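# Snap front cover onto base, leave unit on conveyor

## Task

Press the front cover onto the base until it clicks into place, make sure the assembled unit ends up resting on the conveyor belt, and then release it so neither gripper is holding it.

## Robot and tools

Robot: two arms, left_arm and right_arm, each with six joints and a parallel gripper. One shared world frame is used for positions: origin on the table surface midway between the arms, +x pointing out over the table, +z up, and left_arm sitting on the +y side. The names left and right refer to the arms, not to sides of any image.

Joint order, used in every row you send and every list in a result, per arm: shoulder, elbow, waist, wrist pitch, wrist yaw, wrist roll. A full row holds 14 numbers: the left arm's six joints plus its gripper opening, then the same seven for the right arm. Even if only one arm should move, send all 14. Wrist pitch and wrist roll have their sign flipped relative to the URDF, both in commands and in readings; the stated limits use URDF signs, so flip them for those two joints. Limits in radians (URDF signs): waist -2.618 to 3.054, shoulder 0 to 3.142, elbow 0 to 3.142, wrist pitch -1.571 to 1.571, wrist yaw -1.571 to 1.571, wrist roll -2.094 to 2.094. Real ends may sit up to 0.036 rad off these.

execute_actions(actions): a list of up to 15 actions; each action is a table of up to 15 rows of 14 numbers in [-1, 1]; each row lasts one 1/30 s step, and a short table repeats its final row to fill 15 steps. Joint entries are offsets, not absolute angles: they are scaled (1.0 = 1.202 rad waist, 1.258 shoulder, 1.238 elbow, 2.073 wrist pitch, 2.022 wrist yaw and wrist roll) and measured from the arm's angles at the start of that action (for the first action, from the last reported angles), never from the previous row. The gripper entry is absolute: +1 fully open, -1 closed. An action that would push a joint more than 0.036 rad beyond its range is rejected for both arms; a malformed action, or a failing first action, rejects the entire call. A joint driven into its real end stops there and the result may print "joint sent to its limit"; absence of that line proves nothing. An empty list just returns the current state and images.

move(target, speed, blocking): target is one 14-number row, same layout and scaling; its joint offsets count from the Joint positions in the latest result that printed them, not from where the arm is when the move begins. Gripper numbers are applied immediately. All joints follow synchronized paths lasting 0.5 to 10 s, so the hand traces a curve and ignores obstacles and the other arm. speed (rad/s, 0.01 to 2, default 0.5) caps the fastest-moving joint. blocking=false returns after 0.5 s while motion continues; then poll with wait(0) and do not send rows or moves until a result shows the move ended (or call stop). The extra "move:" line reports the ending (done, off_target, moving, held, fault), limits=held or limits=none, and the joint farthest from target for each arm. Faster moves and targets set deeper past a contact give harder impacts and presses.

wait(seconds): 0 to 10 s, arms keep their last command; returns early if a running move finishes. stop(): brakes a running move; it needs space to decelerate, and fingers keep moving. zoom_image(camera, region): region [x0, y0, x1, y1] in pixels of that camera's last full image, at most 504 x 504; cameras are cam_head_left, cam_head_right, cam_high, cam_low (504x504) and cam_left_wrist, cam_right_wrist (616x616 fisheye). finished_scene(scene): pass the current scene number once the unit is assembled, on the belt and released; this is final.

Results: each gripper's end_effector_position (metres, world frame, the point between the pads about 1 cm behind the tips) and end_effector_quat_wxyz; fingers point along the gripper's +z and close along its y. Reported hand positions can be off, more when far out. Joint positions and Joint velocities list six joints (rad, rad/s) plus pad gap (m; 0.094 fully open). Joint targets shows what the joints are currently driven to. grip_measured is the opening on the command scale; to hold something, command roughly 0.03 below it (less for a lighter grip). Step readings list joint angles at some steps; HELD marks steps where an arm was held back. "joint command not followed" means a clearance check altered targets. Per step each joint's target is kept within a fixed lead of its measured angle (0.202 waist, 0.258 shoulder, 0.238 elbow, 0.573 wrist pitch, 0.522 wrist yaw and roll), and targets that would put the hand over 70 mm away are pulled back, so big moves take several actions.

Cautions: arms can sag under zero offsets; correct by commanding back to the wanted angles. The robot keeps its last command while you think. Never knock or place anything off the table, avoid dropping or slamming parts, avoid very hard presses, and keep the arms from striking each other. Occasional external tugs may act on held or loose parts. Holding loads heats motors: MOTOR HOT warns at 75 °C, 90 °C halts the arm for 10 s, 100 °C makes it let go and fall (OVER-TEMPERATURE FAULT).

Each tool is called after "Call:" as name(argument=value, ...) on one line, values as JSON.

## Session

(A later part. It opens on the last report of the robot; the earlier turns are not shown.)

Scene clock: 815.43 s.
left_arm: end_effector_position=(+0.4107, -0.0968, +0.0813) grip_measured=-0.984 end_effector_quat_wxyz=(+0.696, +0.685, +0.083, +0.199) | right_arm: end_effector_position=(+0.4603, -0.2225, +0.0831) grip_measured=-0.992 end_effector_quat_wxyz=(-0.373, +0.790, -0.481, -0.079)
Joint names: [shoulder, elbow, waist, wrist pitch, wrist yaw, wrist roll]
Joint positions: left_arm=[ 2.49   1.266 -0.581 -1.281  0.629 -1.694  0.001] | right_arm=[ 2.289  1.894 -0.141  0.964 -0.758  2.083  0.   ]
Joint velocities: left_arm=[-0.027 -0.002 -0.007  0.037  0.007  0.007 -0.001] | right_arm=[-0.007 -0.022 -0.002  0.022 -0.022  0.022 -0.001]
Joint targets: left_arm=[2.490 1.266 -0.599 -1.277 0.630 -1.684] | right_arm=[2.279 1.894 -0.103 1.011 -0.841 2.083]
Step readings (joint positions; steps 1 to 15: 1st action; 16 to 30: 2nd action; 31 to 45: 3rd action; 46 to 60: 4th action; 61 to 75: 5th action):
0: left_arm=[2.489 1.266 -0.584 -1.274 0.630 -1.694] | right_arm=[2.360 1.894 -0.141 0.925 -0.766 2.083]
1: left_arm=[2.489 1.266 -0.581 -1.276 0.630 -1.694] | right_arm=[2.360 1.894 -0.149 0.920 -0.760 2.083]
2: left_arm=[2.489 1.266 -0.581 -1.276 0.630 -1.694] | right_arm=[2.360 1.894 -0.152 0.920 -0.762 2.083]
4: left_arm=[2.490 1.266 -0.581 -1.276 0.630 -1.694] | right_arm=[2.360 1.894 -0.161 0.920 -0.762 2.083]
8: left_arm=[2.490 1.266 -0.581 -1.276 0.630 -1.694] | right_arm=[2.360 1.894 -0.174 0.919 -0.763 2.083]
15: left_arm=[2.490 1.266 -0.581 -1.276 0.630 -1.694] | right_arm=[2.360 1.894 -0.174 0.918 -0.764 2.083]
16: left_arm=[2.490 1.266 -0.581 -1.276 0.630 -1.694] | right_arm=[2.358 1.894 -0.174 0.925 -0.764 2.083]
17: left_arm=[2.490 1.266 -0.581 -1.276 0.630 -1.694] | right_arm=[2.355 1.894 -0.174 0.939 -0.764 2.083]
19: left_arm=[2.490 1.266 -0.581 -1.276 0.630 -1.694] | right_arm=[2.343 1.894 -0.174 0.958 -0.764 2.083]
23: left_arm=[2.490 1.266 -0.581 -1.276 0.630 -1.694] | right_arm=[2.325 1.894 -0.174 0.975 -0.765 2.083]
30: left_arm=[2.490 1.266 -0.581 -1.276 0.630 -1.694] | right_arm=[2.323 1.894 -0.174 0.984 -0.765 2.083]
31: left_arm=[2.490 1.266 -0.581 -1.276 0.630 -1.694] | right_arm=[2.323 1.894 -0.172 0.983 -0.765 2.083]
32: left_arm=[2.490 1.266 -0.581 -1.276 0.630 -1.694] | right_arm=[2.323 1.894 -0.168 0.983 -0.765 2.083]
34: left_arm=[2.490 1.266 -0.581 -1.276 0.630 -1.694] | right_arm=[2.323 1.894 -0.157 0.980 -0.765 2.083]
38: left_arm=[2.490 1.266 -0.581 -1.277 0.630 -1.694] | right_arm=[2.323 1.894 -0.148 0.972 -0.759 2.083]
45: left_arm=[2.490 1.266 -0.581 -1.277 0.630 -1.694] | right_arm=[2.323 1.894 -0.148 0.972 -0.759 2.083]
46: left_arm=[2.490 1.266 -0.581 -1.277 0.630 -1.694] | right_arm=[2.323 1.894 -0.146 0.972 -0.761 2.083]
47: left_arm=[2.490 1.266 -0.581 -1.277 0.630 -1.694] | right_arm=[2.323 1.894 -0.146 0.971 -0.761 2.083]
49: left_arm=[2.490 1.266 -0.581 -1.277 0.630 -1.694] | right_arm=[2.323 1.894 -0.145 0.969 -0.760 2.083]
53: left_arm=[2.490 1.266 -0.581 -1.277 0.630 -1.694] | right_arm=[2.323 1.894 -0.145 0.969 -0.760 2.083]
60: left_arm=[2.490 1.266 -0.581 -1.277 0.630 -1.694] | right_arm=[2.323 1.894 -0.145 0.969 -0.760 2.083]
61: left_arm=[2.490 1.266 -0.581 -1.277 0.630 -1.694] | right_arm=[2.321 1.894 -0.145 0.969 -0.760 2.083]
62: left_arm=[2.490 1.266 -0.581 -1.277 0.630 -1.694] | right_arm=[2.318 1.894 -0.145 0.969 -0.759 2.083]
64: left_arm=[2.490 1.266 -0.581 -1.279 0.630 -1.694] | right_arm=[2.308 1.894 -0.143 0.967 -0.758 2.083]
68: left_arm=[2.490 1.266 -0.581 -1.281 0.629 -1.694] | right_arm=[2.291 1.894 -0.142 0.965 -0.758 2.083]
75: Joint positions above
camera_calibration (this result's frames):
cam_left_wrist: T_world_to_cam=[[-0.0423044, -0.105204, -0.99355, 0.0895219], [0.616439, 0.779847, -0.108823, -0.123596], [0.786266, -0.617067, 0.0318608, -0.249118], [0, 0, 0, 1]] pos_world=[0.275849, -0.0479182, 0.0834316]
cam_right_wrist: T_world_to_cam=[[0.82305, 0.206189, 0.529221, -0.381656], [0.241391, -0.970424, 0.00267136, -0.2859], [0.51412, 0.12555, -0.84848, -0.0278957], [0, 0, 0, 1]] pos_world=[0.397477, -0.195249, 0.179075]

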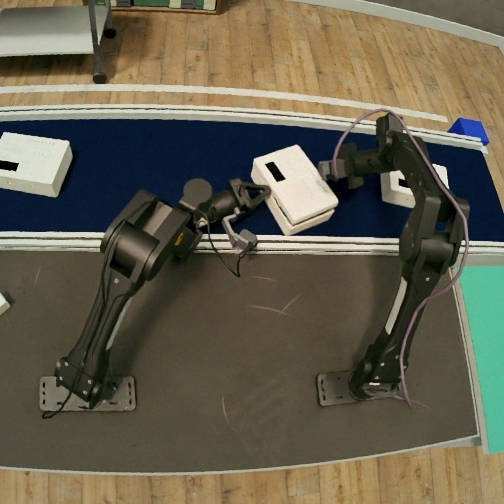

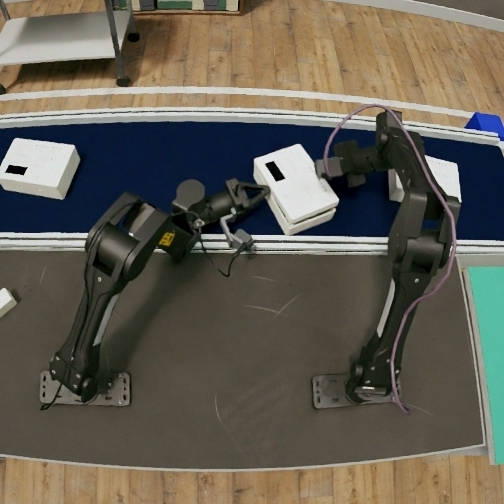

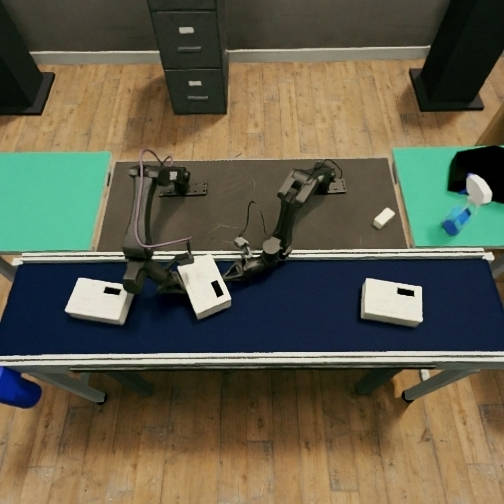

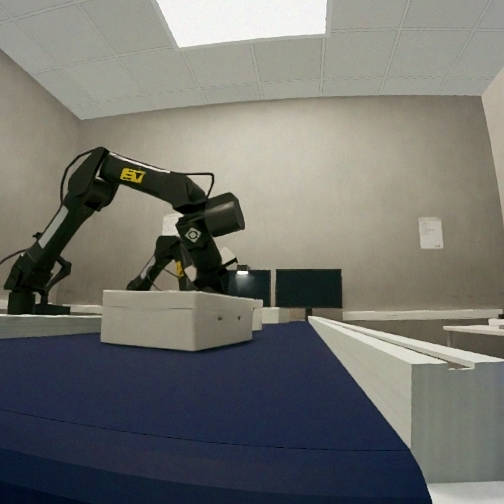

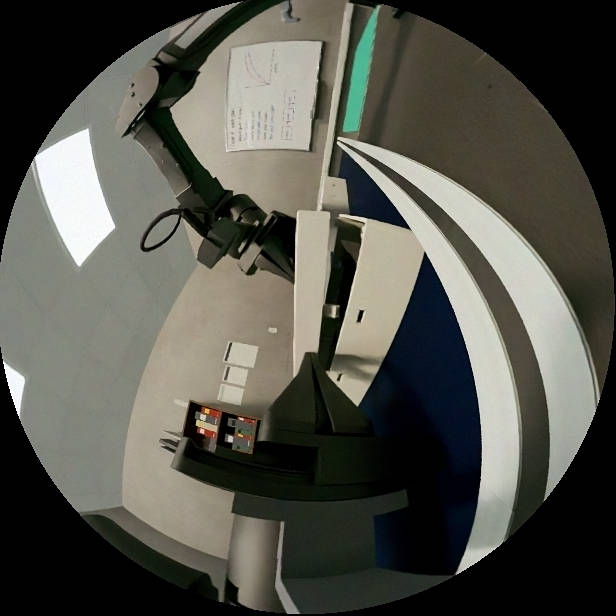

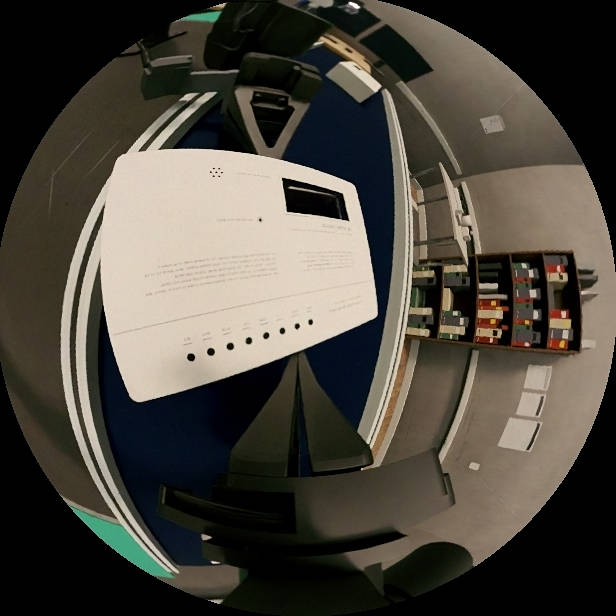

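Lifted. Lower slightly and ease right so left's elastic push follows.

Call:
execute_actions(actions=[[[0,0,-0.015,0,0,0.005,-1,0.022,0,0.02,0.015,-0.03,0,-1]],[[0,0,-0.012,0,0,0.005,-1,0,0,0.0,0.01,-0.02,0,-1]],[[0,0,0,0,0,0.005,-1,0,0,-0.025,0,-0.012,0,-1]]])

Call:
zoom_image(camera="cam_head_right", region=[240,140,350,250])

Call:
zoom_image(camera="cam_high", region=[165,245,245,325])

Scene clock: 822.77 s.
left_arm: end_effector_position=(+0.4107, -0.0968, +0.0806) grip_measured=-0.984 end_effector_quat_wxyz=(+0.695, +0.686, +0.084, +0.198) | right_arm: end_effector_position=(+0.4635, -0.2368, +0.0766) grip_measured=-0.992 end_effector_quat_wxyz=(-0.371, +0.783, -0.493, -0.074)
Joint names: [shoulder, elbow, waist, wrist pitch, wrist yaw, wrist roll]
Joint positions: left_arm=[ 2.491  1.266 -0.581 -1.281  0.629 -1.694  0.001] | right_arm=[ 2.303  1.894 -0.169  0.952 -0.754  2.083  0.   ]
Joint velocities: left_arm=[ 0.007 -0.007  0.007 -0.022 -0.051 -0.051 -0.   ] | right_arm=[-0.002 -0.022 -0.007  0.007 -0.066  0.081 -0.001]
Joint targets: left_arm=[2.491 1.266 -0.581 -1.281 0.629 -1.684] | right_arm=[2.303 1.894 -0.172 0.959 -0.777 2.083]
Step readings (joint positions; steps 1 to 15: 1st action; 16 to 30: 2nd action; 31 to 45: 3rd action):
0: left_arm=[2.490 1.266 -0.581 -1.281 0.629 -1.694] | right_arm=[2.289 1.894 -0.141 0.964 -0.758 2.083]
1: left_arm=[2.490 1.266 -0.581 -1.281 0.629 -1.694] | right_arm=[2.290 1.894 -0.141 0.963 -0.757 2.083]
2: left_arm=[2.490 1.266 -0.581 -1.281 0.629 -1.694] | right_arm=[2.291 1.894 -0.141 0.962 -0.756 2.083]
4: left_arm=[2.490 1.266 -0.581 -1.281 0.629 -1.694] | right_arm=[2.295 1.894 -0.141 0.960 -0.756 2.083]
8: left_arm=[2.491 1.266 -0.581 -1.281 0.629 -1.694] | right_arm=[2.302 1.894 -0.141 0.959 -0.754 2.083]
15: left_arm=[2.491 1.266 -0.581 -1.281 0.629 -1.694] | right_arm=[2.303 1.894 -0.141 0.959 -0.754 2.083]
16: left_arm=[2.491 1.266 -0.581 -1.281 0.629 -1.694] | right_arm=[2.303 1.894 -0.143 0.959 -0.753 2.083]
17: left_arm=[2.491 1.266 -0.581 -1.281 0.629 -1.694] | right_arm=[2.303 1.894 -0.143 0.958 -0.753 2.083]
19: left_arm=[2.491 1.266 -0.581 -1.281 0.629 -1.694] | right_arm=[2.303 1.894 -0.143 0.958 -0.753 2.083]
23: left_arm=[2.491 1.266 -0.581 -1.281 0.629 -1.694] | right_arm=[2.303 1.894 -0.143 0.958 -0.753 2.083]
30: left_arm=[2.491 1.266 -0.581 -1.281 0.629 -1.694] | right_arm=[2.303 1.894 -0.143 0.958 -0.753 2.083]
31: left_arm=[2.491 1.266 -0.581 -1.281 0.629 -1.694] | right_arm=[2.303 1.894 -0.145 0.957 -0.753 2.083]
32: left_arm=[2.491 1.266 -0.581 -1.281 0.629 -1.694] | right_arm=[2.303 1.894 -0.148 0.956 -0.753 2.083]
34: left_arm=[2.491 1.266 -0.581 -1.281 0.629 -1.694] | right_arm=[2.303 1.894 -0.156 0.955 -0.754 2.083]
38: left_arm=[2.491 1.266 -0.581 -1.281 0.629 -1.694] | right_arm=[2.303 1.894 -0.168 0.953 -0.754 2.083]
45: Joint positions above
camera_calibration (this result's frames):
cam_left_wrist: T_world_to_cam=[[-0.043279, -0.104618, -0.99357, 0.0893402], [0.616332, 0.779911, -0.108968, -0.123599], [0.786296, -0.617085, 0.0307258, -0.248977], [0, 0, 0, 1]] pos_world=[0.275814, -0.0478972, 0.0829474]
cam_right_wrist: T_world_to_cam=[[0.83025, 0.185159, 0.525739, -0.385957], [0.214103, -0.976793, 0.00590319, -0.289641], [0.514631, 0.107661, -0.850626, -0.0375518], [0, 0, 0, 1]] pos_world=[0.401779, -0.207413, 0.17268]

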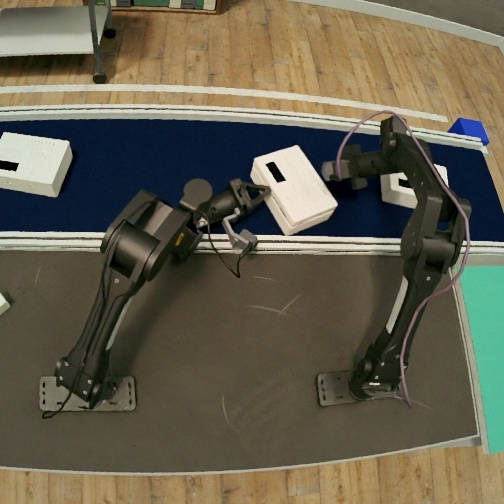

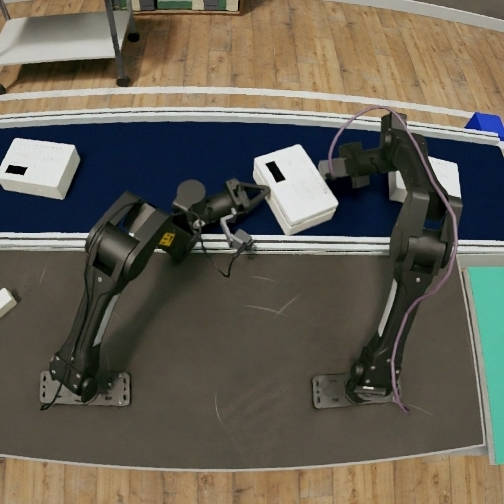

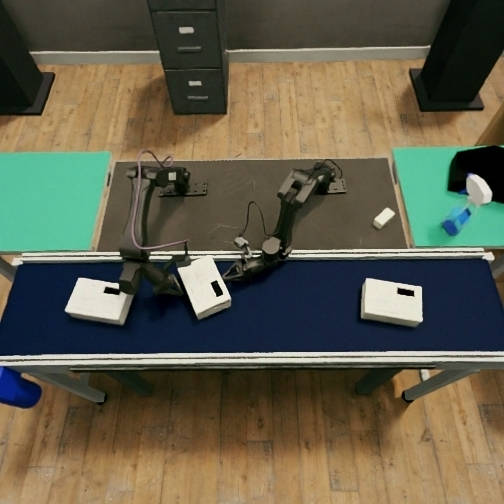

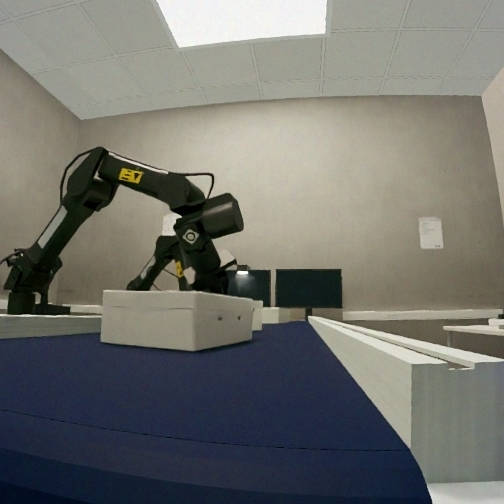

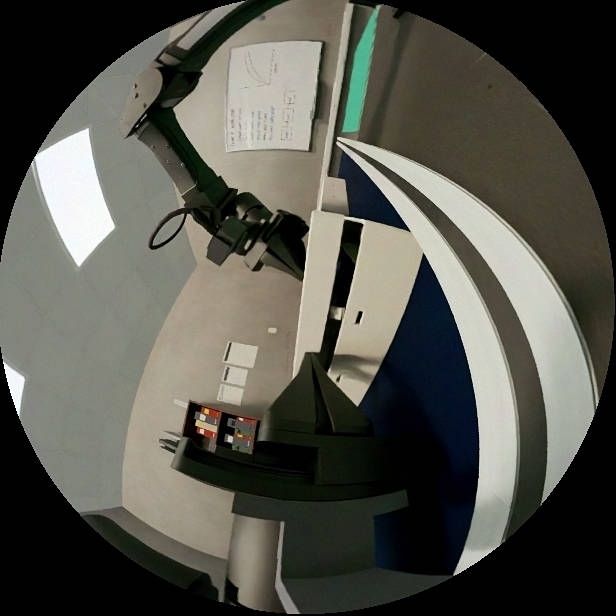

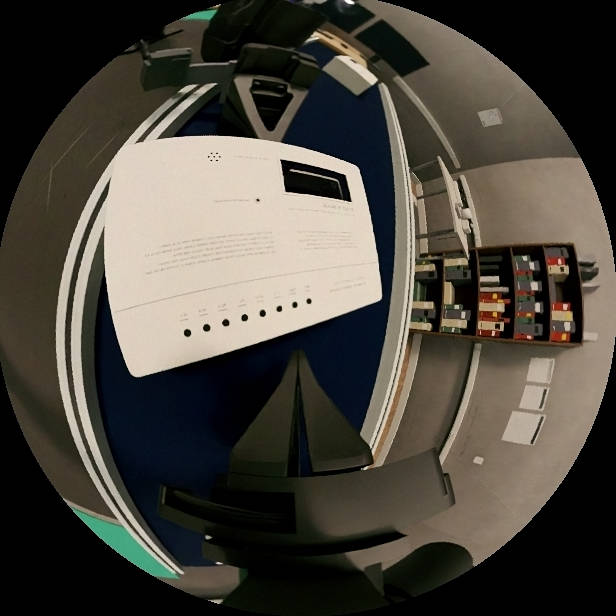

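Region (240, 140, 350, 250) of cam_head_right's 504x504 image, scaled by 4.582, with more detail than that image has.

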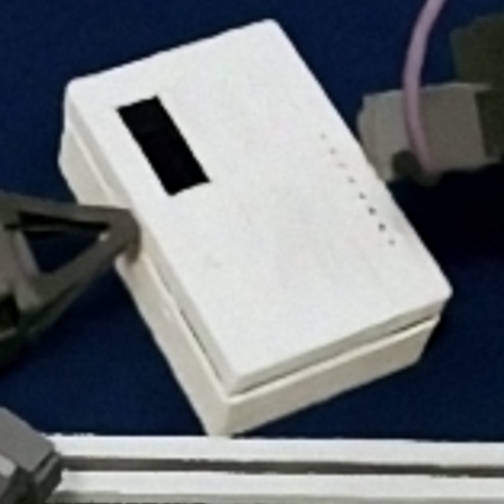

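Region (165, 245, 245, 325) of cam_high's 504x504 image, scaled by 6.300, with more detail than that image has.

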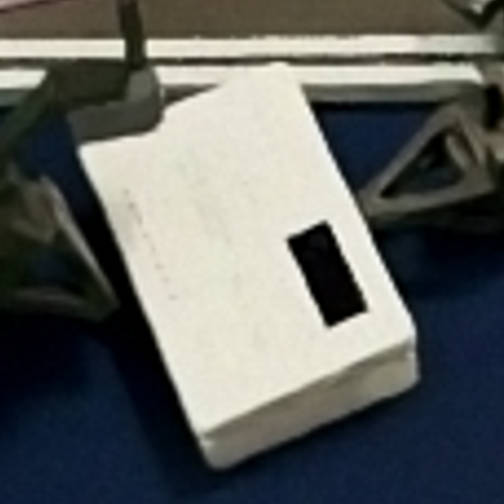

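Call:
move(target=[0,0,0.02,0,0,0,-1,-0.17,0,0,0,0,-0.45,-1], speed=0.8)

Call:
move(target=[0,0,0,0,-0.11,0,-1,0,0,0.345,0.055,0.375,-0.46,0.2], speed=0.8)

Call:
zoom_image(camera="cam_high", region=[175,245,255,325])

Scene clock: 833.27 s.
left_arm: end_effector_position=(+0.4166, -0.0899, +0.0806) grip_measured=-0.984 end_effector_quat_wxyz=(+0.694, +0.685, +0.088, +0.205) | right_arm: end_effector_position=(+0.4638, -0.2378, +0.1715) grip_measured=-0.992 end_effector_quat_wxyz=(+0.373, -0.517, +0.754, +0.161)
Joint names: [shoulder, elbow, waist, wrist pitch, wrist yaw, wrist roll]
Joint positions: left_arm=[ 2.491  1.266 -0.566 -1.281  0.629 -1.697  0.001] | right_arm=[ 2.099  1.894 -0.169  0.946 -0.746  1.184  0.   ]
Joint velocities: left_arm=[-0.002 -0.007  0.007  0.007  0.007  0.022 -0.001] | right_arm=[-0.012 -0.027 -0.012 -0.037 -0.066 -0.037  0.   ]
Joint targets: left_arm=[2.491 1.266 -0.557 -1.281 0.629 -1.694] | right_arm=[2.089 1.894 -0.169 0.952 -0.754 1.173]
move: done; limits=none; left_arm: farthest joint: the waist, 0.009 radians from its target (0.024 radians at the start); right_arm: farthest joint: the wrist roll, 0.011 radians from its target (0.910 radians at the start)
camera_calibration (this result's frames):
cam_left_wrist: T_world_to_cam=[[-0.038542, -0.1039, -0.993841, 0.0884265], [0.604573, 0.789468, -0.10598, -0.127069], [0.795617, -0.604934, 0.0323872, -0.252302], [0, 0, 0, 1]] pos_world=[0.280966, -0.0431217, 0.0825865]
cam_right_wrist: T_world_to_cam=[[0.873615, -0.462854, 0.150208, -0.545636], [-0.432028, -0.879788, -0.198302, 0.066529], [0.223936, 0.108346, -0.968563, 0.198396], [0, 0, 0, 1]] pos_world=[0.460991, -0.215514, 0.287311]

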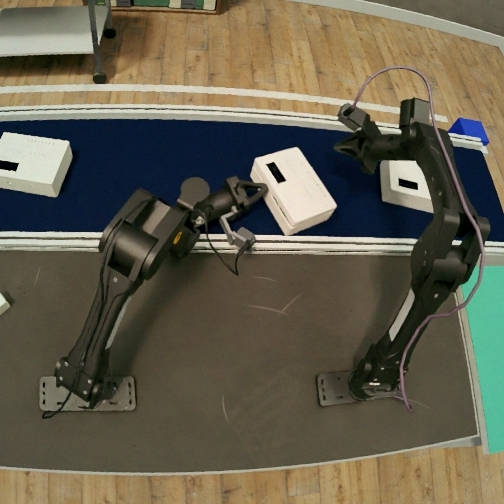

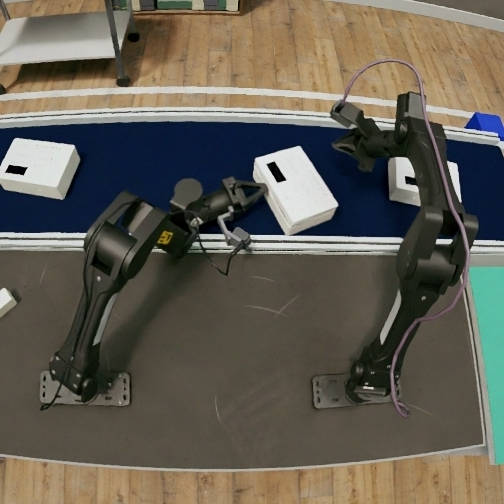

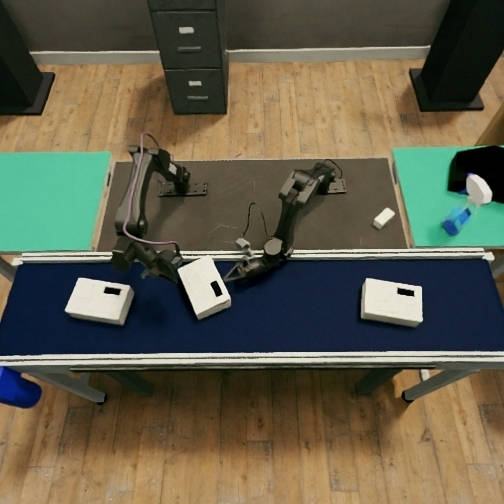

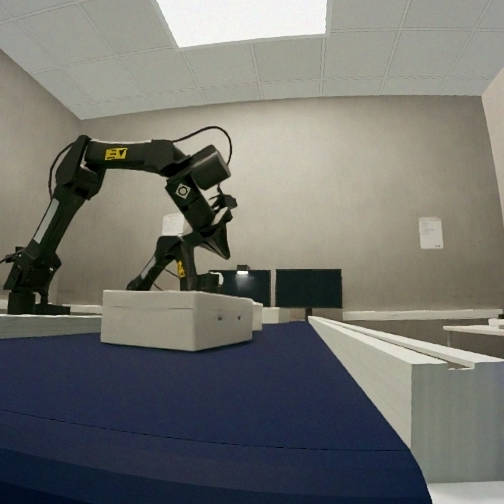

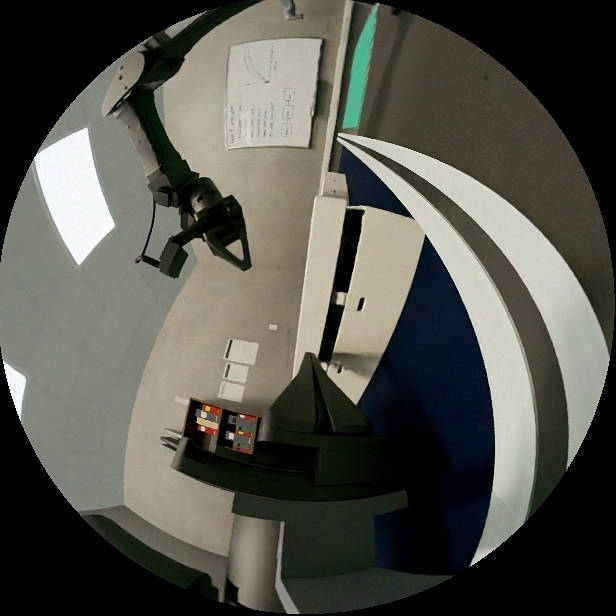

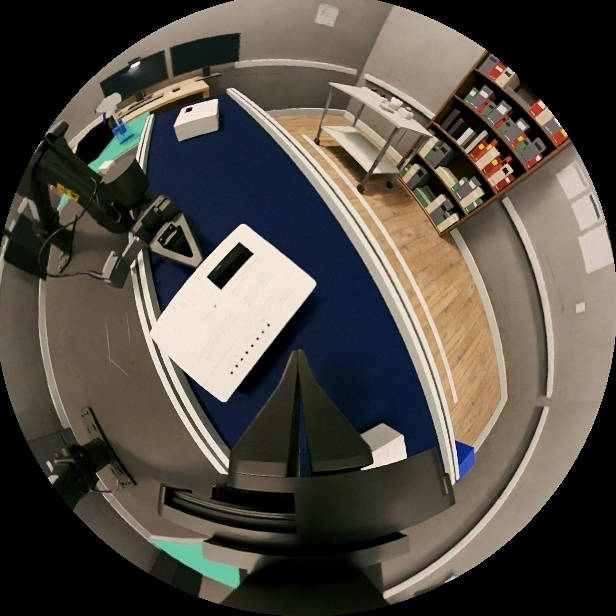

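Scene clock: 835.30 s.
left_arm: end_effector_position=(+0.4491, -0.0712, +0.0817) grip_measured=-0.984 end_effector_quat_wxyz=(+0.671, +0.669, +0.161, +0.275) | right_arm: end_effector_position=(+0.4295, -0.1593, +0.1191) grip_measured=+0.197 end_effector_quat_wxyz=(+0.158, -0.259, +0.953, -0.001)
Joint names: [shoulder, elbow, waist, wrist pitch, wrist yaw, wrist roll]
Joint positions: left_arm=[ 2.491  1.266 -0.566 -1.281  0.418 -1.701  0.001] | right_arm=[2.099 1.894 0.246 1.049 0.003 0.265 0.056]
Joint velocities: left_arm=[-0.022 -0.002 -0.002 -0.007  0.022  0.007  0.   ] | right_arm=[ 0.007 -0.002 -0.007 -0.007  0.022 -0.007 -0.001]
Joint targets: left_arm=[2.491 1.266 -0.566 -1.281 0.407 -1.697] | right_arm=[2.099 1.894 0.246 1.060 0.012 0.254]
move: done; limits=none; left_arm: farthest joint: the wrist yaw, 0.012 radians from its target (0.223 radians at the start); right_arm: farthest joint: the wrist pitch, 0.011 radians from its target (0.114 radians at the start)
camera_calibration (this result's frames):
cam_left_wrist: T_world_to_cam=[[-0.0180346, -0.118505, -0.99279, 0.0823455], [0.42578, 0.897506, -0.114866, -0.0726629], [0.904647, -0.424782, 0.034271, -0.303193], [0, 0, 0, 1]] pos_world=[0.306706, -0.0538173, 0.083796]
cam_right_wrist: T_world_to_cam=[[0.452385, -0.883953, 0.118214, -0.353882], [-0.861342, -0.398709, 0.314835, 0.310282], [-0.231166, -0.244249, -0.941756, 0.282913], [0, 0, 0, 1]] pos_world=[0.49275, -0.120001, 0.210581]

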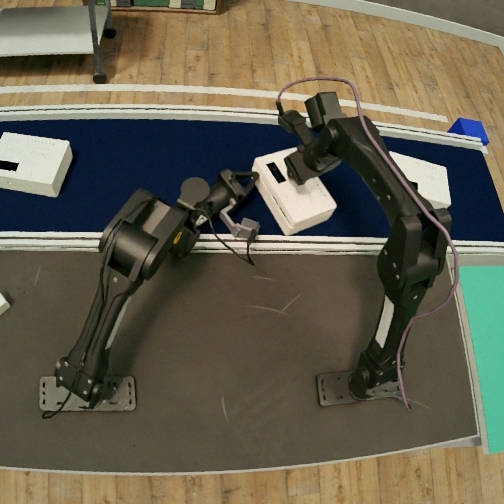

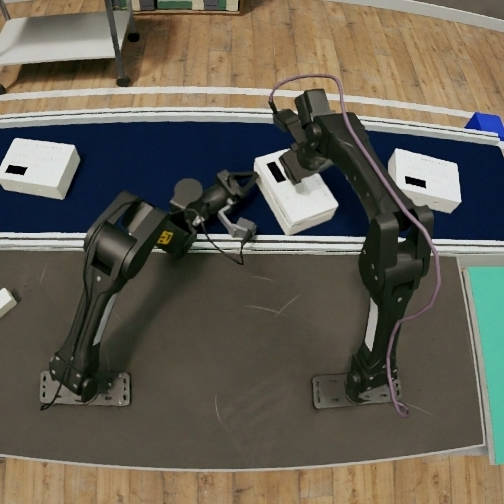

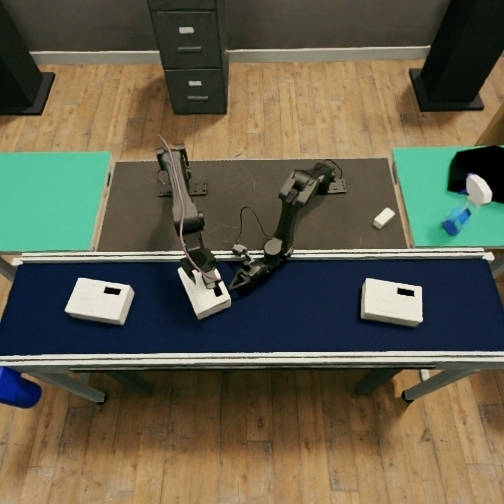

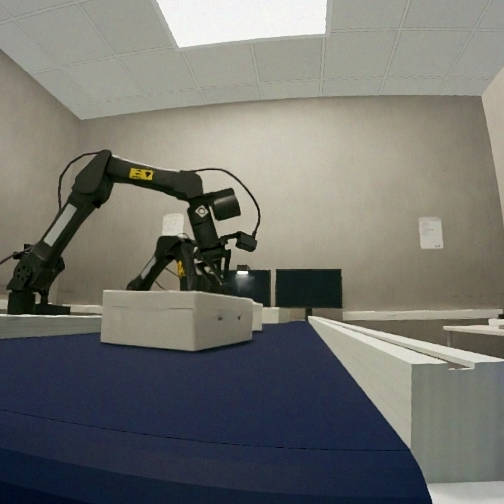

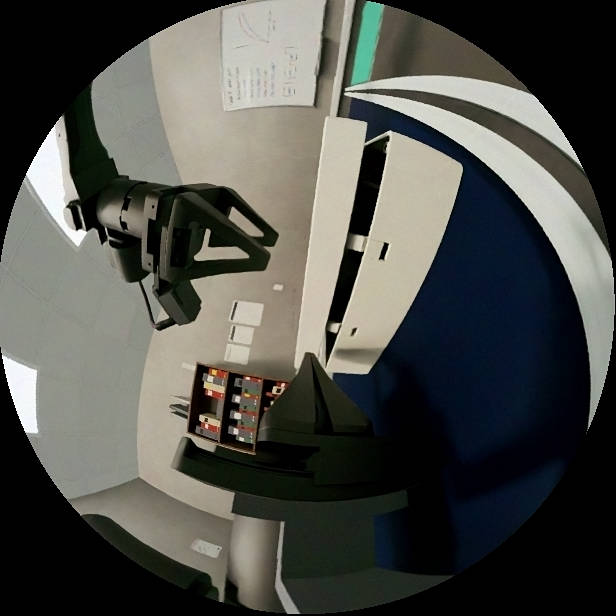

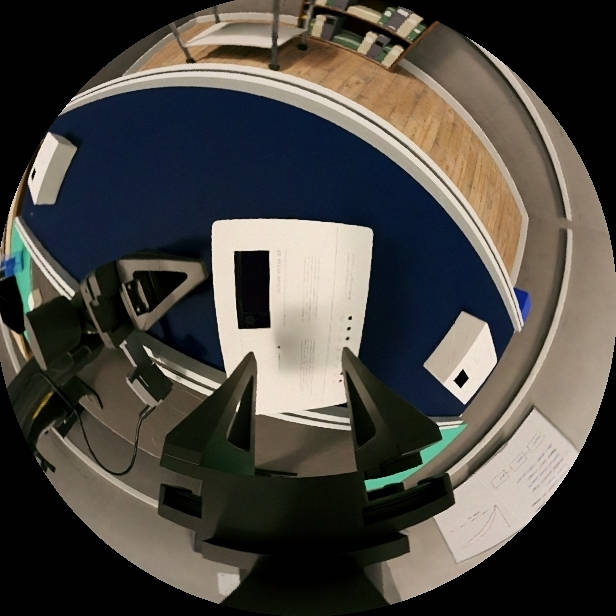

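Region (175, 245, 255, 325) of cam_high's 504x504 image, scaled by 6.300, with more detail than that image has.

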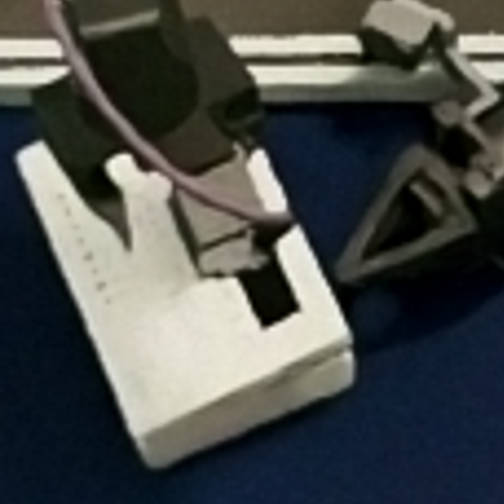

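Call:
execute_actions(actions=[[[0,0,0,0,0,0.005,-1,0.04,0,0,0.015,0,-0.09,-0.1]],[[0,0,0,0,0,0.005,-1,0.03,0,0,0.005,0,0,-0.1]],[[0,0,0,0,0,0.005,-1,0.03,0,0,0.005,0,0,-0.1]],[[0,0,0,0,0,0.005,-1,0.03,0,0,0.005,0,-0.03,-0.1]],[[0,0,0,0,0,0.005,-1,0.06,-0.03,0,0,0,-0.02,-0.1]],[[0,0,0,0,0,0.005,-1,0.1,-0.045,0,0,0,0,-0.1]]])

Scene clock: 848.23 s.
left_arm: end_effector_position=(+0.4491, -0.0712, +0.0817) grip_measured=-0.984 end_effector_quat_wxyz=(+0.671, +0.669, +0.161, +0.275) | right_arm: end_effector_position=(+0.4213, -0.1618, +0.0825) grip_measured=-0.098 end_effector_quat_wxyz=(+0.105, -0.141, +0.984, +0.011)
Joint names: [shoulder, elbow, waist, wrist pitch, wrist yaw, wrist roll]
Joint positions: left_arm=[ 2.491  1.266 -0.566 -1.281  0.418 -1.701  0.001] | right_arm=[2.174 1.893 0.245 1.078 0.004 0.02  0.042]
Joint velocities: left_arm=[ 0.007 -0.022 -0.002  0.037 -0.066 -0.051 -0.001] | right_arm=[-0.002  0.017  0.007  0.007 -0.051  0.007  0.   ]
Joint targets: left_arm=[2.491 1.266 -0.566 -1.281 0.418 -1.690] | right_arm=[2.296 1.837 0.246 1.077 0.004 0.020]
Step readings (joint positions; steps 1 to 15: 1st action; 16 to 30: 2nd action; 31 to 45: 3rd action; 46 to 60: 4th action; 61 to 75: 5th action; 76 to 90: 6th action):
0: left_arm=[2.491 1.266 -0.566 -1.281 0.418 -1.701] | right_arm=[2.099 1.894 0.246 1.049 0.004 0.264]
1: left_arm=[2.491 1.266 -0.566 -1.281 0.418 -1.701] | right_arm=[2.103 1.894 0.246 1.051 0.004 0.237]
2: left_arm=[2.491 1.266 -0.566 -1.281 0.418 -1.701] | right_arm=[2.107 1.894 0.246 1.052 0.004 0.208]
4: left_arm=[2.491 1.266 -0.566 -1.281 0.418 -1.701] | right_arm=[2.120 1.894 0.246 1.057 0.004 0.165]
8: left_arm=[2.491 1.266 -0.566 -1.281 0.418 -1.701] | right_arm=[2.144 1.894 0.246 1.066 0.004 0.121]
15: left_arm=[2.491 1.266 -0.566 -1.281 0.418 -1.701] | right_arm=[2.146 1.894 0.246 1.071 0.004 0.098]
16: left_arm=[2.491 1.266 -0.566 -1.281 0.418 -1.701] | right_arm=[2.147 1.894 0.246 1.071 0.004 0.097]
17: left_arm=[2.491 1.266 -0.566 -1.281 0.418 -1.701] | right_arm=[2.149 1.894 0.246 1.071 0.004 0.097]
19: left_arm=[2.491 1.266 -0.566 -1.281 0.418 -1.701] | right_arm=[2.158 1.894 0.246 1.071 0.004 0.097]
23: left_arm=[2.491 1.266 -0.566 -1.281 0.418 -1.701] | right_arm=[2.167 1.894 0.246 1.072 0.004 0.097]
30: left_arm=[2.491 1.266 -0.566 -1.281 0.418 -1.701] | right_arm=[2.167 1.894 0.246 1.072 0.004 0.097]
31: left_arm=[2.491 1.266 -0.566 -1.281 0.418 -1.701] | right_arm=[2.167 1.894 0.246 1.072 0.004 0.097]
32: left_arm=[2.491 1.266 -0.566 -1.281 0.418 -1.701] | right_arm=[2.167 1.894 0.246 1.072 0.004 0.097]
34: left_arm=[2.491 1.266 -0.566 -1.281 0.418 -1.701] | right_arm=[2.167 1.894 0.246 1.072 0.004 0.097]
38: left_arm=[2.491 1.266 -0.566 -1.281 0.418 -1.701] | right_arm=[2.167 1.894 0.246 1.072 0.004 0.097]
45: left_arm=[2.491 1.266 -0.566 -1.281 0.418 -1.701] | right_arm=[2.167 1.894 0.246 1.072 0.004 0.097]
46: left_arm=[2.491 1.266 -0.566 -1.281 0.418 -1.701] | right_arm=[2.167 1.894 0.246 1.072 0.004 0.089]
47: left_arm=[2.491 1.266 -0.566 -1.281 0.418 -1.701] | right_arm=[2.167 1.894 0.246 1.073 0.004 0.081]
49: left_arm=[2.491 1.266 -0.566 -1.281 0.418 -1.701] | right_arm=[2.167 1.894 0.246 1.074 0.004 0.068]
53: left_arm=[2.491 1.266 -0.566 -1.281 0.418 -1.701] | right_arm=[2.167 1.894 0.246 1.075 0.004 0.055]
60: left_arm=[2.491 1.266 -0.566 -1.281 0.418 -1.701] | right_arm=[2.167 1.894 0.246 1.075 0.004 0.048]
61: left_arm=[2.491 1.266 -0.566 -1.281 0.418 -1.701] | right_arm=[2.170 1.893 0.246 1.075 0.004 0.044]
62: left_arm=[2.491 1.266 -0.566 -1.281 0.418 -1.701] | right_arm=[2.171 1.893 0.246 1.075 0.004 0.038]
64: left_arm=[2.491 1.266 -0.566 -1.281 0.418 -1.701] | right_arm=[2.171 1.893 0.246 1.076 0.004 0.031]
68: left_arm=[2.491 1.266 -0.566 -1.281 0.418 -1.701] | right_arm=[2.171 1.893 0.246 1.076 0.004 0.024]
75: left_arm=[2.491 1.266 -0.566 -1.281 0.418 -1.701] | right_arm=[2.171 1.893 0.246 1.077 0.004 0.020]
76: left_arm=[2.491 1.266 -0.566 -1.281 0.418 -1.701] | right_arm=[2.174 1.893 0.246 1.078 0.004 0.020]
77: left_arm=[2.491 1.266 -0.566 -1.281 0.418 -1.701] | right_arm=[2.174 1.893 0.245 1.078 0.004 0.020]
79: left_arm=[2.491 1.266 -0.566 -1.281 0.418 -1.701] | right_arm=[2.174 1.893 0.245 1.078 0.004 0.020]
83: left_arm=[2.491 1.266 -0.566 -1.281 0.418 -1.701] | right_arm=[2.174 1.893 0.245 1.078 0.004 0.020]
90: Joint positions above
camera_calibration (this result's frames):
cam_left_wrist: T_world_to_cam=[[-0.0180346, -0.118505, -0.99279, 0.0823455], [0.42578, 0.897506, -0.114866, -0.0726629], [0.904647, -0.424782, 0.034271, -0.303193], [0, 0, 0, 1]] pos_world=[0.306706, -0.0538173, 0.083796]
cam_right_wrist: T_world_to_cam=[[0.241081, -0.969426, 0.0457507, -0.266873], [-0.890466, -0.202206, 0.407655, 0.350124], [-0.385941, -0.139017, -0.911989, 0.325724], [0, 0, 0, 1]] pos_world=[0.501822, -0.142636, 0.166537]

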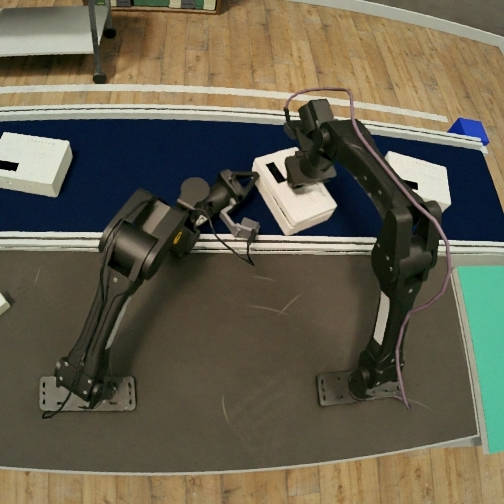

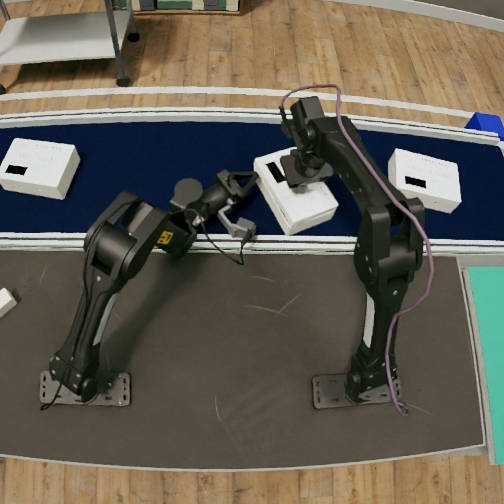

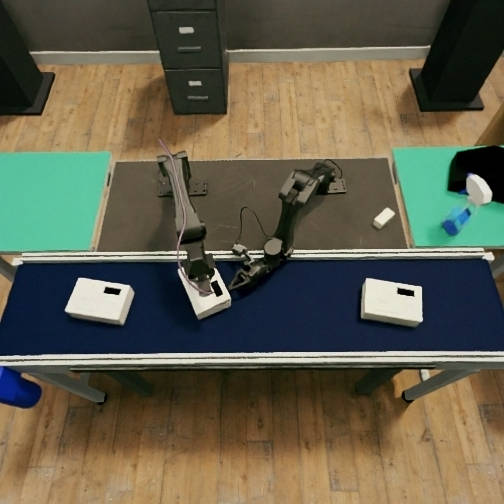

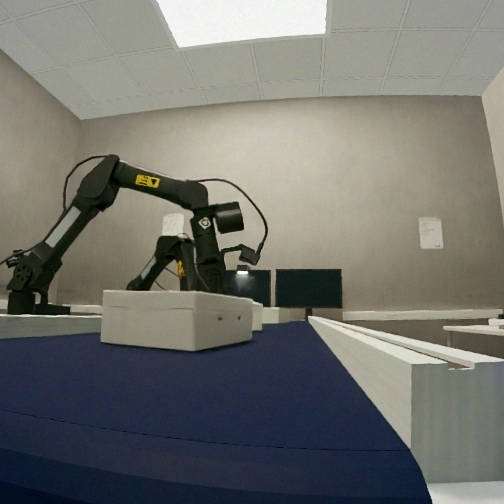

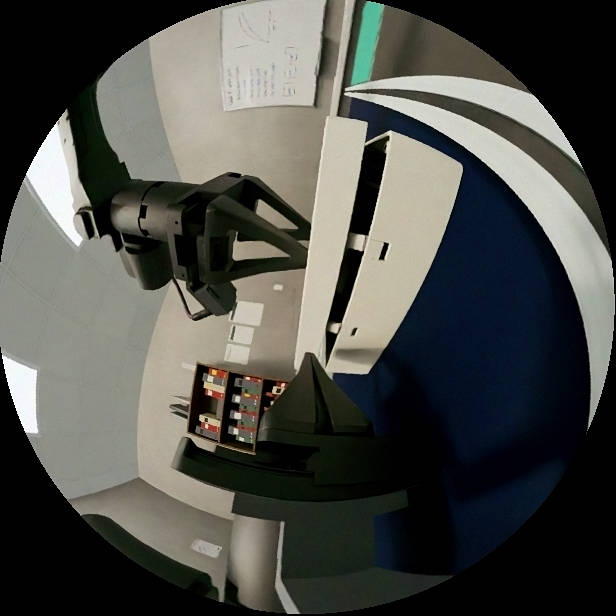

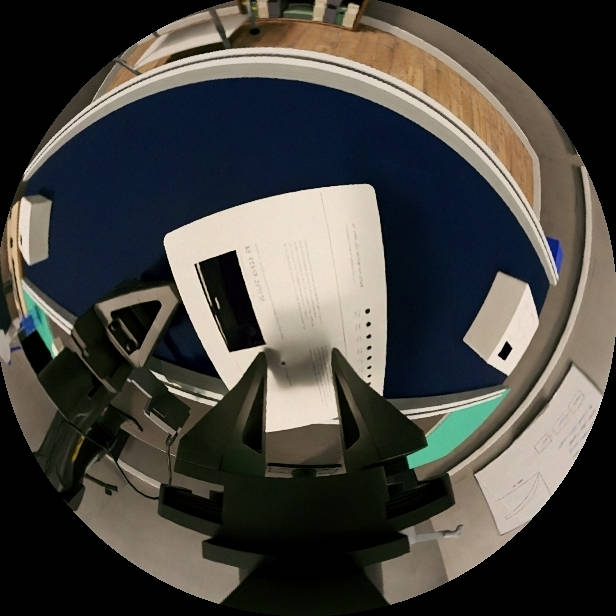

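Call:
execute_actions(actions=[[[0,0,0,0,0,0.005,-1,-0.045,0,0,0,0,0,-1]],[[0,0,-0.015,0,0,0.005,-1,-0.01,0,0.035,0.07,0,0,-1]],[[0,0,0,0,0,0.005,-1,0.03,0,0,0,0,0,-1]],[[0,0,0,0,0,0.005,-1,0.04,-0.02,0,0,0,0,-1]],[[0,0,-0.02,0,0,0.005,-1,0.04,-0.02,0,0,0,0,-1]],[[0,0,-0.025,0,0,0.005,-1,0.04,-0.02,0,0,0,0,-1]]])

Call:
zoom_image(camera="cam_high", region=[175,245,255,325])

Scene clock: 857.33 s.
left_arm: end_effector_position=(+0.4371, -0.0872, +0.0817) grip_measured=-0.984 end_effector_quat_wxyz=(+0.675, +0.671, +0.152, +0.266) | right_arm: end_effector_position=(+0.3856, -0.1530, +0.0849) grip_measured=-0.992 end_effector_quat_wxyz=(+0.048, -0.162, +0.986, +0.004)
Joint names: [shoulder, elbow, waist, wrist pitch, wrist yaw, wrist roll]
Joint positions: left_arm=[ 2.491  1.266 -0.6   -1.281  0.412 -1.701  0.001] | right_arm=[2.158 1.894 0.287 1.211 0.006 0.02  0.   ]
Joint velocities: left_arm=[-0.007  0.002 -0.012  0.007  0.022 -0.007 -0.001] | right_arm=[-0.017  0.012 -0.007 -0.037  0.007 -0.022 -0.   ]
Joint targets: left_arm=[2.491 1.266 -0.620 -1.281 0.418 -1.690] | right_arm=[2.209 1.869 0.287 1.212 0.002 0.020]
Step readings (joint positions; steps 1 to 15: 1st action; 16 to 30: 2nd action; 31 to 45: 3rd action; 46 to 60: 4th action; 61 to 75: 5th action; 76 to 90: 6th action):
0: left_arm=[2.491 1.266 -0.566 -1.281 0.418 -1.701] | right_arm=[2.174 1.893 0.245 1.078 0.004 0.020]
1: left_arm=[2.491 1.266 -0.566 -1.281 0.418 -1.701] | right_arm=[2.163 1.894 0.245 1.076 0.001 0.020]
2: left_arm=[2.491 1.266 -0.566 -1.281 0.418 -1.701] | right_arm=[2.158 1.894 0.245 1.079 0.001 0.020]
4: left_arm=[2.491 1.266 -0.566 -1.281 0.418 -1.701] | right_arm=[2.144 1.894 0.245 1.079 0.001 0.020]
8: left_arm=[2.491 1.266 -0.566 -1.281 0.418 -1.701] | right_arm=[2.127 1.894 0.245 1.079 0.001 0.020]
15: left_arm=[2.491 1.266 -0.566 -1.281 0.418 -1.701] | right_arm=[2.126 1.894 0.245 1.079 0.001 0.020]
16: left_arm=[2.491 1.266 -0.566 -1.281 0.418 -1.701] | right_arm=[2.126 1.894 0.248 1.091 0.002 0.020]
17: left_arm=[2.491 1.266 -0.567 -1.281 0.418 -1.701] | right_arm=[2.126 1.894 0.253 1.113 0.002 0.020]
19: left_arm=[2.491 1.266 -0.571 -1.281 0.418 -1.701] | right_arm=[2.126 1.894 0.267 1.153 0.002 0.020]
23: left_arm=[2.491 1.266 -0.576 -1.281 0.418 -1.701] | right_arm=[2.126 1.894 0.287 1.193 0.002 0.020]
30: left_arm=[2.491 1.266 -0.577 -1.281 0.418 -1.701] | right_arm=[2.126 1.894 0.287 1.212 0.002 0.020]
31: left_arm=[2.491 1.266 -0.577 -1.281 0.418 -1.701] | right_arm=[2.128 1.894 0.287 1.212 0.002 0.020]
32: left_arm=[2.491 1.266 -0.577 -1.281 0.418 -1.701] | right_arm=[2.131 1.894 0.287 1.212 0.002 0.020]
34: left_arm=[2.491 1.266 -0.577 -1.281 0.418 -1.701] | right_arm=[2.140 1.894 0.287 1.212 0.002 0.020]
38: left_arm=[2.491 1.266 -0.577 -1.281 0.418 -1.701] | right_arm=[2.155 1.894 0.287 1.212 0.002 0.020]
45: left_arm=[2.491 1.266 -0.577 -1.281 0.418 -1.701] | right_arm=[2.155 1.894 0.287 1.212 0.002 0.020]
46: left_arm=[2.491 1.266 -0.577 -1.281 0.418 -1.701] | right_arm=[2.157 1.894 0.287 1.212 0.002 0.020]
47: left_arm=[2.491 1.266 -0.577 -1.281 0.418 -1.701] | right_arm=[2.158 1.894 0.287 1.212 0.002 0.020]
49: left_arm=[2.491 1.266 -0.577 -1.281 0.418 -1.701] | right_arm=[2.158 1.894 0.287 1.212 0.002 0.020]
53: left_arm=[2.491 1.266 -0.577 -1.281 0.418 -1.701] | right_arm=[2.158 1.894 0.287 1.212 0.002 0.020]
60: left_arm=[2.491 1.266 -0.577 -1.281 0.418 -1.701] | right_arm=[2.158 1.894 0.287 1.212 0.002 0.020]
61: left_arm=[2.491 1.266 -0.578 -1.281 0.418 -1.701] | right_arm=[2.158 1.894 0.287 1.212 0.002 0.020]
62: left_arm=[2.491 1.266 -0.580 -1.281 0.418 -1.701] | right_arm=[2.158 1.894 0.287 1.212 0.002 0.020]
64: left_arm=[2.491 1.266 -0.586 -1.281 0.418 -1.701] | right_arm=[2.158 1.894 0.287 1.212 0.002 0.020]
68: left_arm=[2.491 1.266 -0.590 -1.281 0.418 -1.701] | right_arm=[2.158 1.894 0.287 1.212 0.002 0.020]
75: left_arm=[2.491 1.266 -0.590 -1.281 0.418 -1.701] | right_arm=[2.158 1.894 0.287 1.212 0.002 0.020]
76: left_arm=[2.491 1.266 -0.591 -1.281 0.417 -1.701] | right_arm=[2.158 1.894 0.287 1.212 0.002 0.020]
77: left_arm=[2.491 1.266 -0.593 -1.281 0.415 -1.701] | right_arm=[2.158 1.894 0.287 1.212 0.002 0.020]
79: left_arm=[2.491 1.266 -0.596 -1.281 0.414 -1.701] | right_arm=[2.158 1.894 0.287 1.212 0.004 0.020]
83: left_arm=[2.491 1.266 -0.600 -1.281 0.412 -1.701] | right_arm=[2.158 1.894 0.287 1.211 0.006 0.020]
90: Joint positions above
camera_calibration (this result's frames):
cam_left_wrist: T_world_to_cam=[[-0.0215667, -0.118259, -0.992749, 0.0818249], [0.45093, 0.88509, -0.11523, -0.0652697], [0.892299, -0.450145, 0.0342379, -0.295956], [0, 0, 0, 1]] pos_world=[0.295278, -0.0657771, 0.0838434]
cam_right_wrist: T_world_to_cam=[[0.286056, -0.956873, 0.0506511, -0.265652], [-0.831146, -0.221472, 0.510046, 0.284655], [-0.476832, -0.188, -0.858655, 0.338333], [0, 0, 0, 1]] pos_world=[0.473909, -0.127546, 0.15878]

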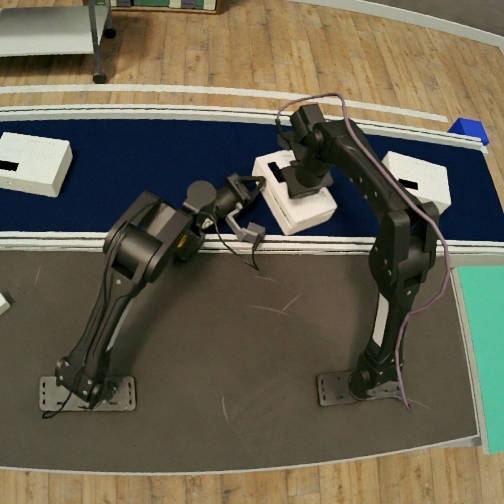

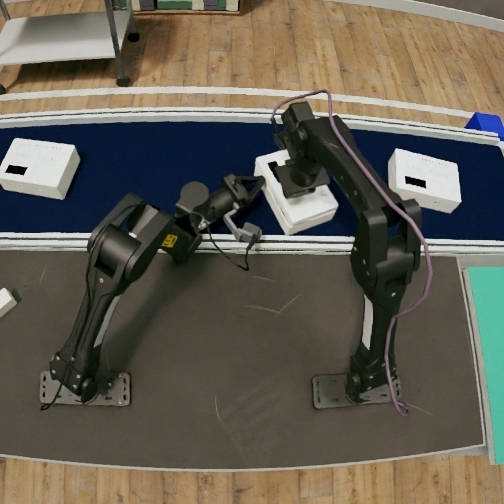

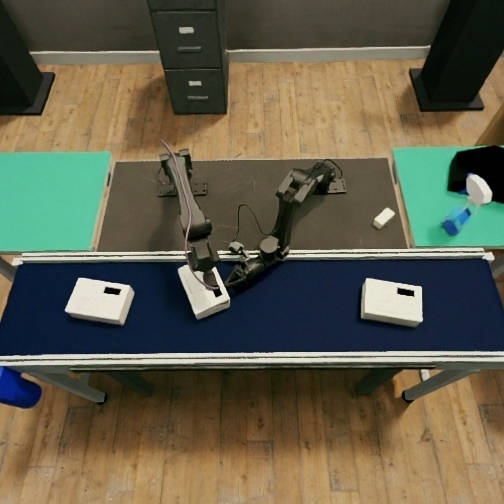

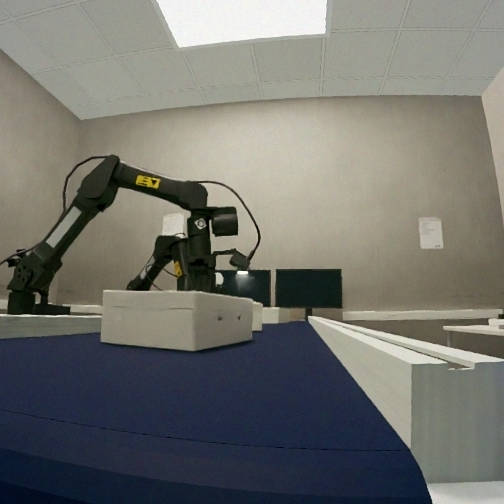

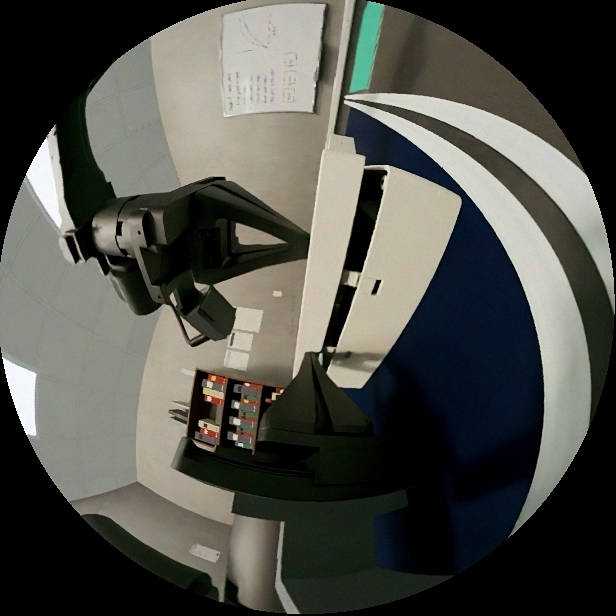

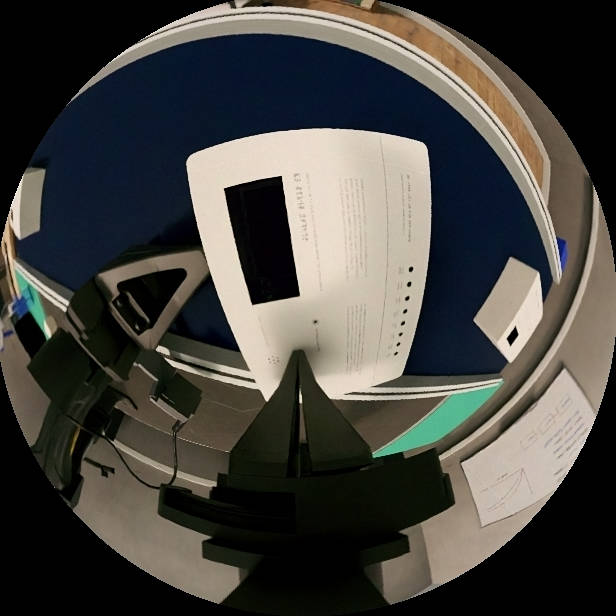

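Region (175, 245, 255, 325) of cam_high's 504x504 image, scaled by 6.300, with more detail than that image has.

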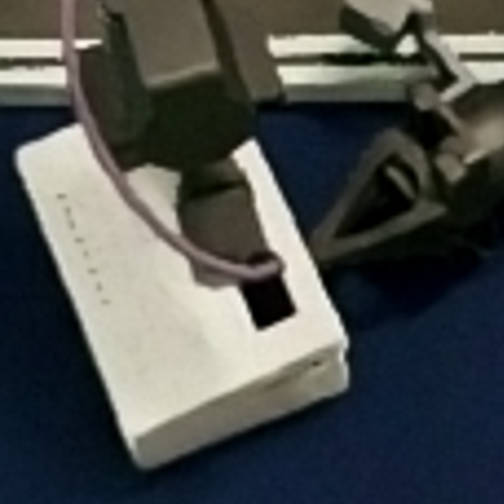

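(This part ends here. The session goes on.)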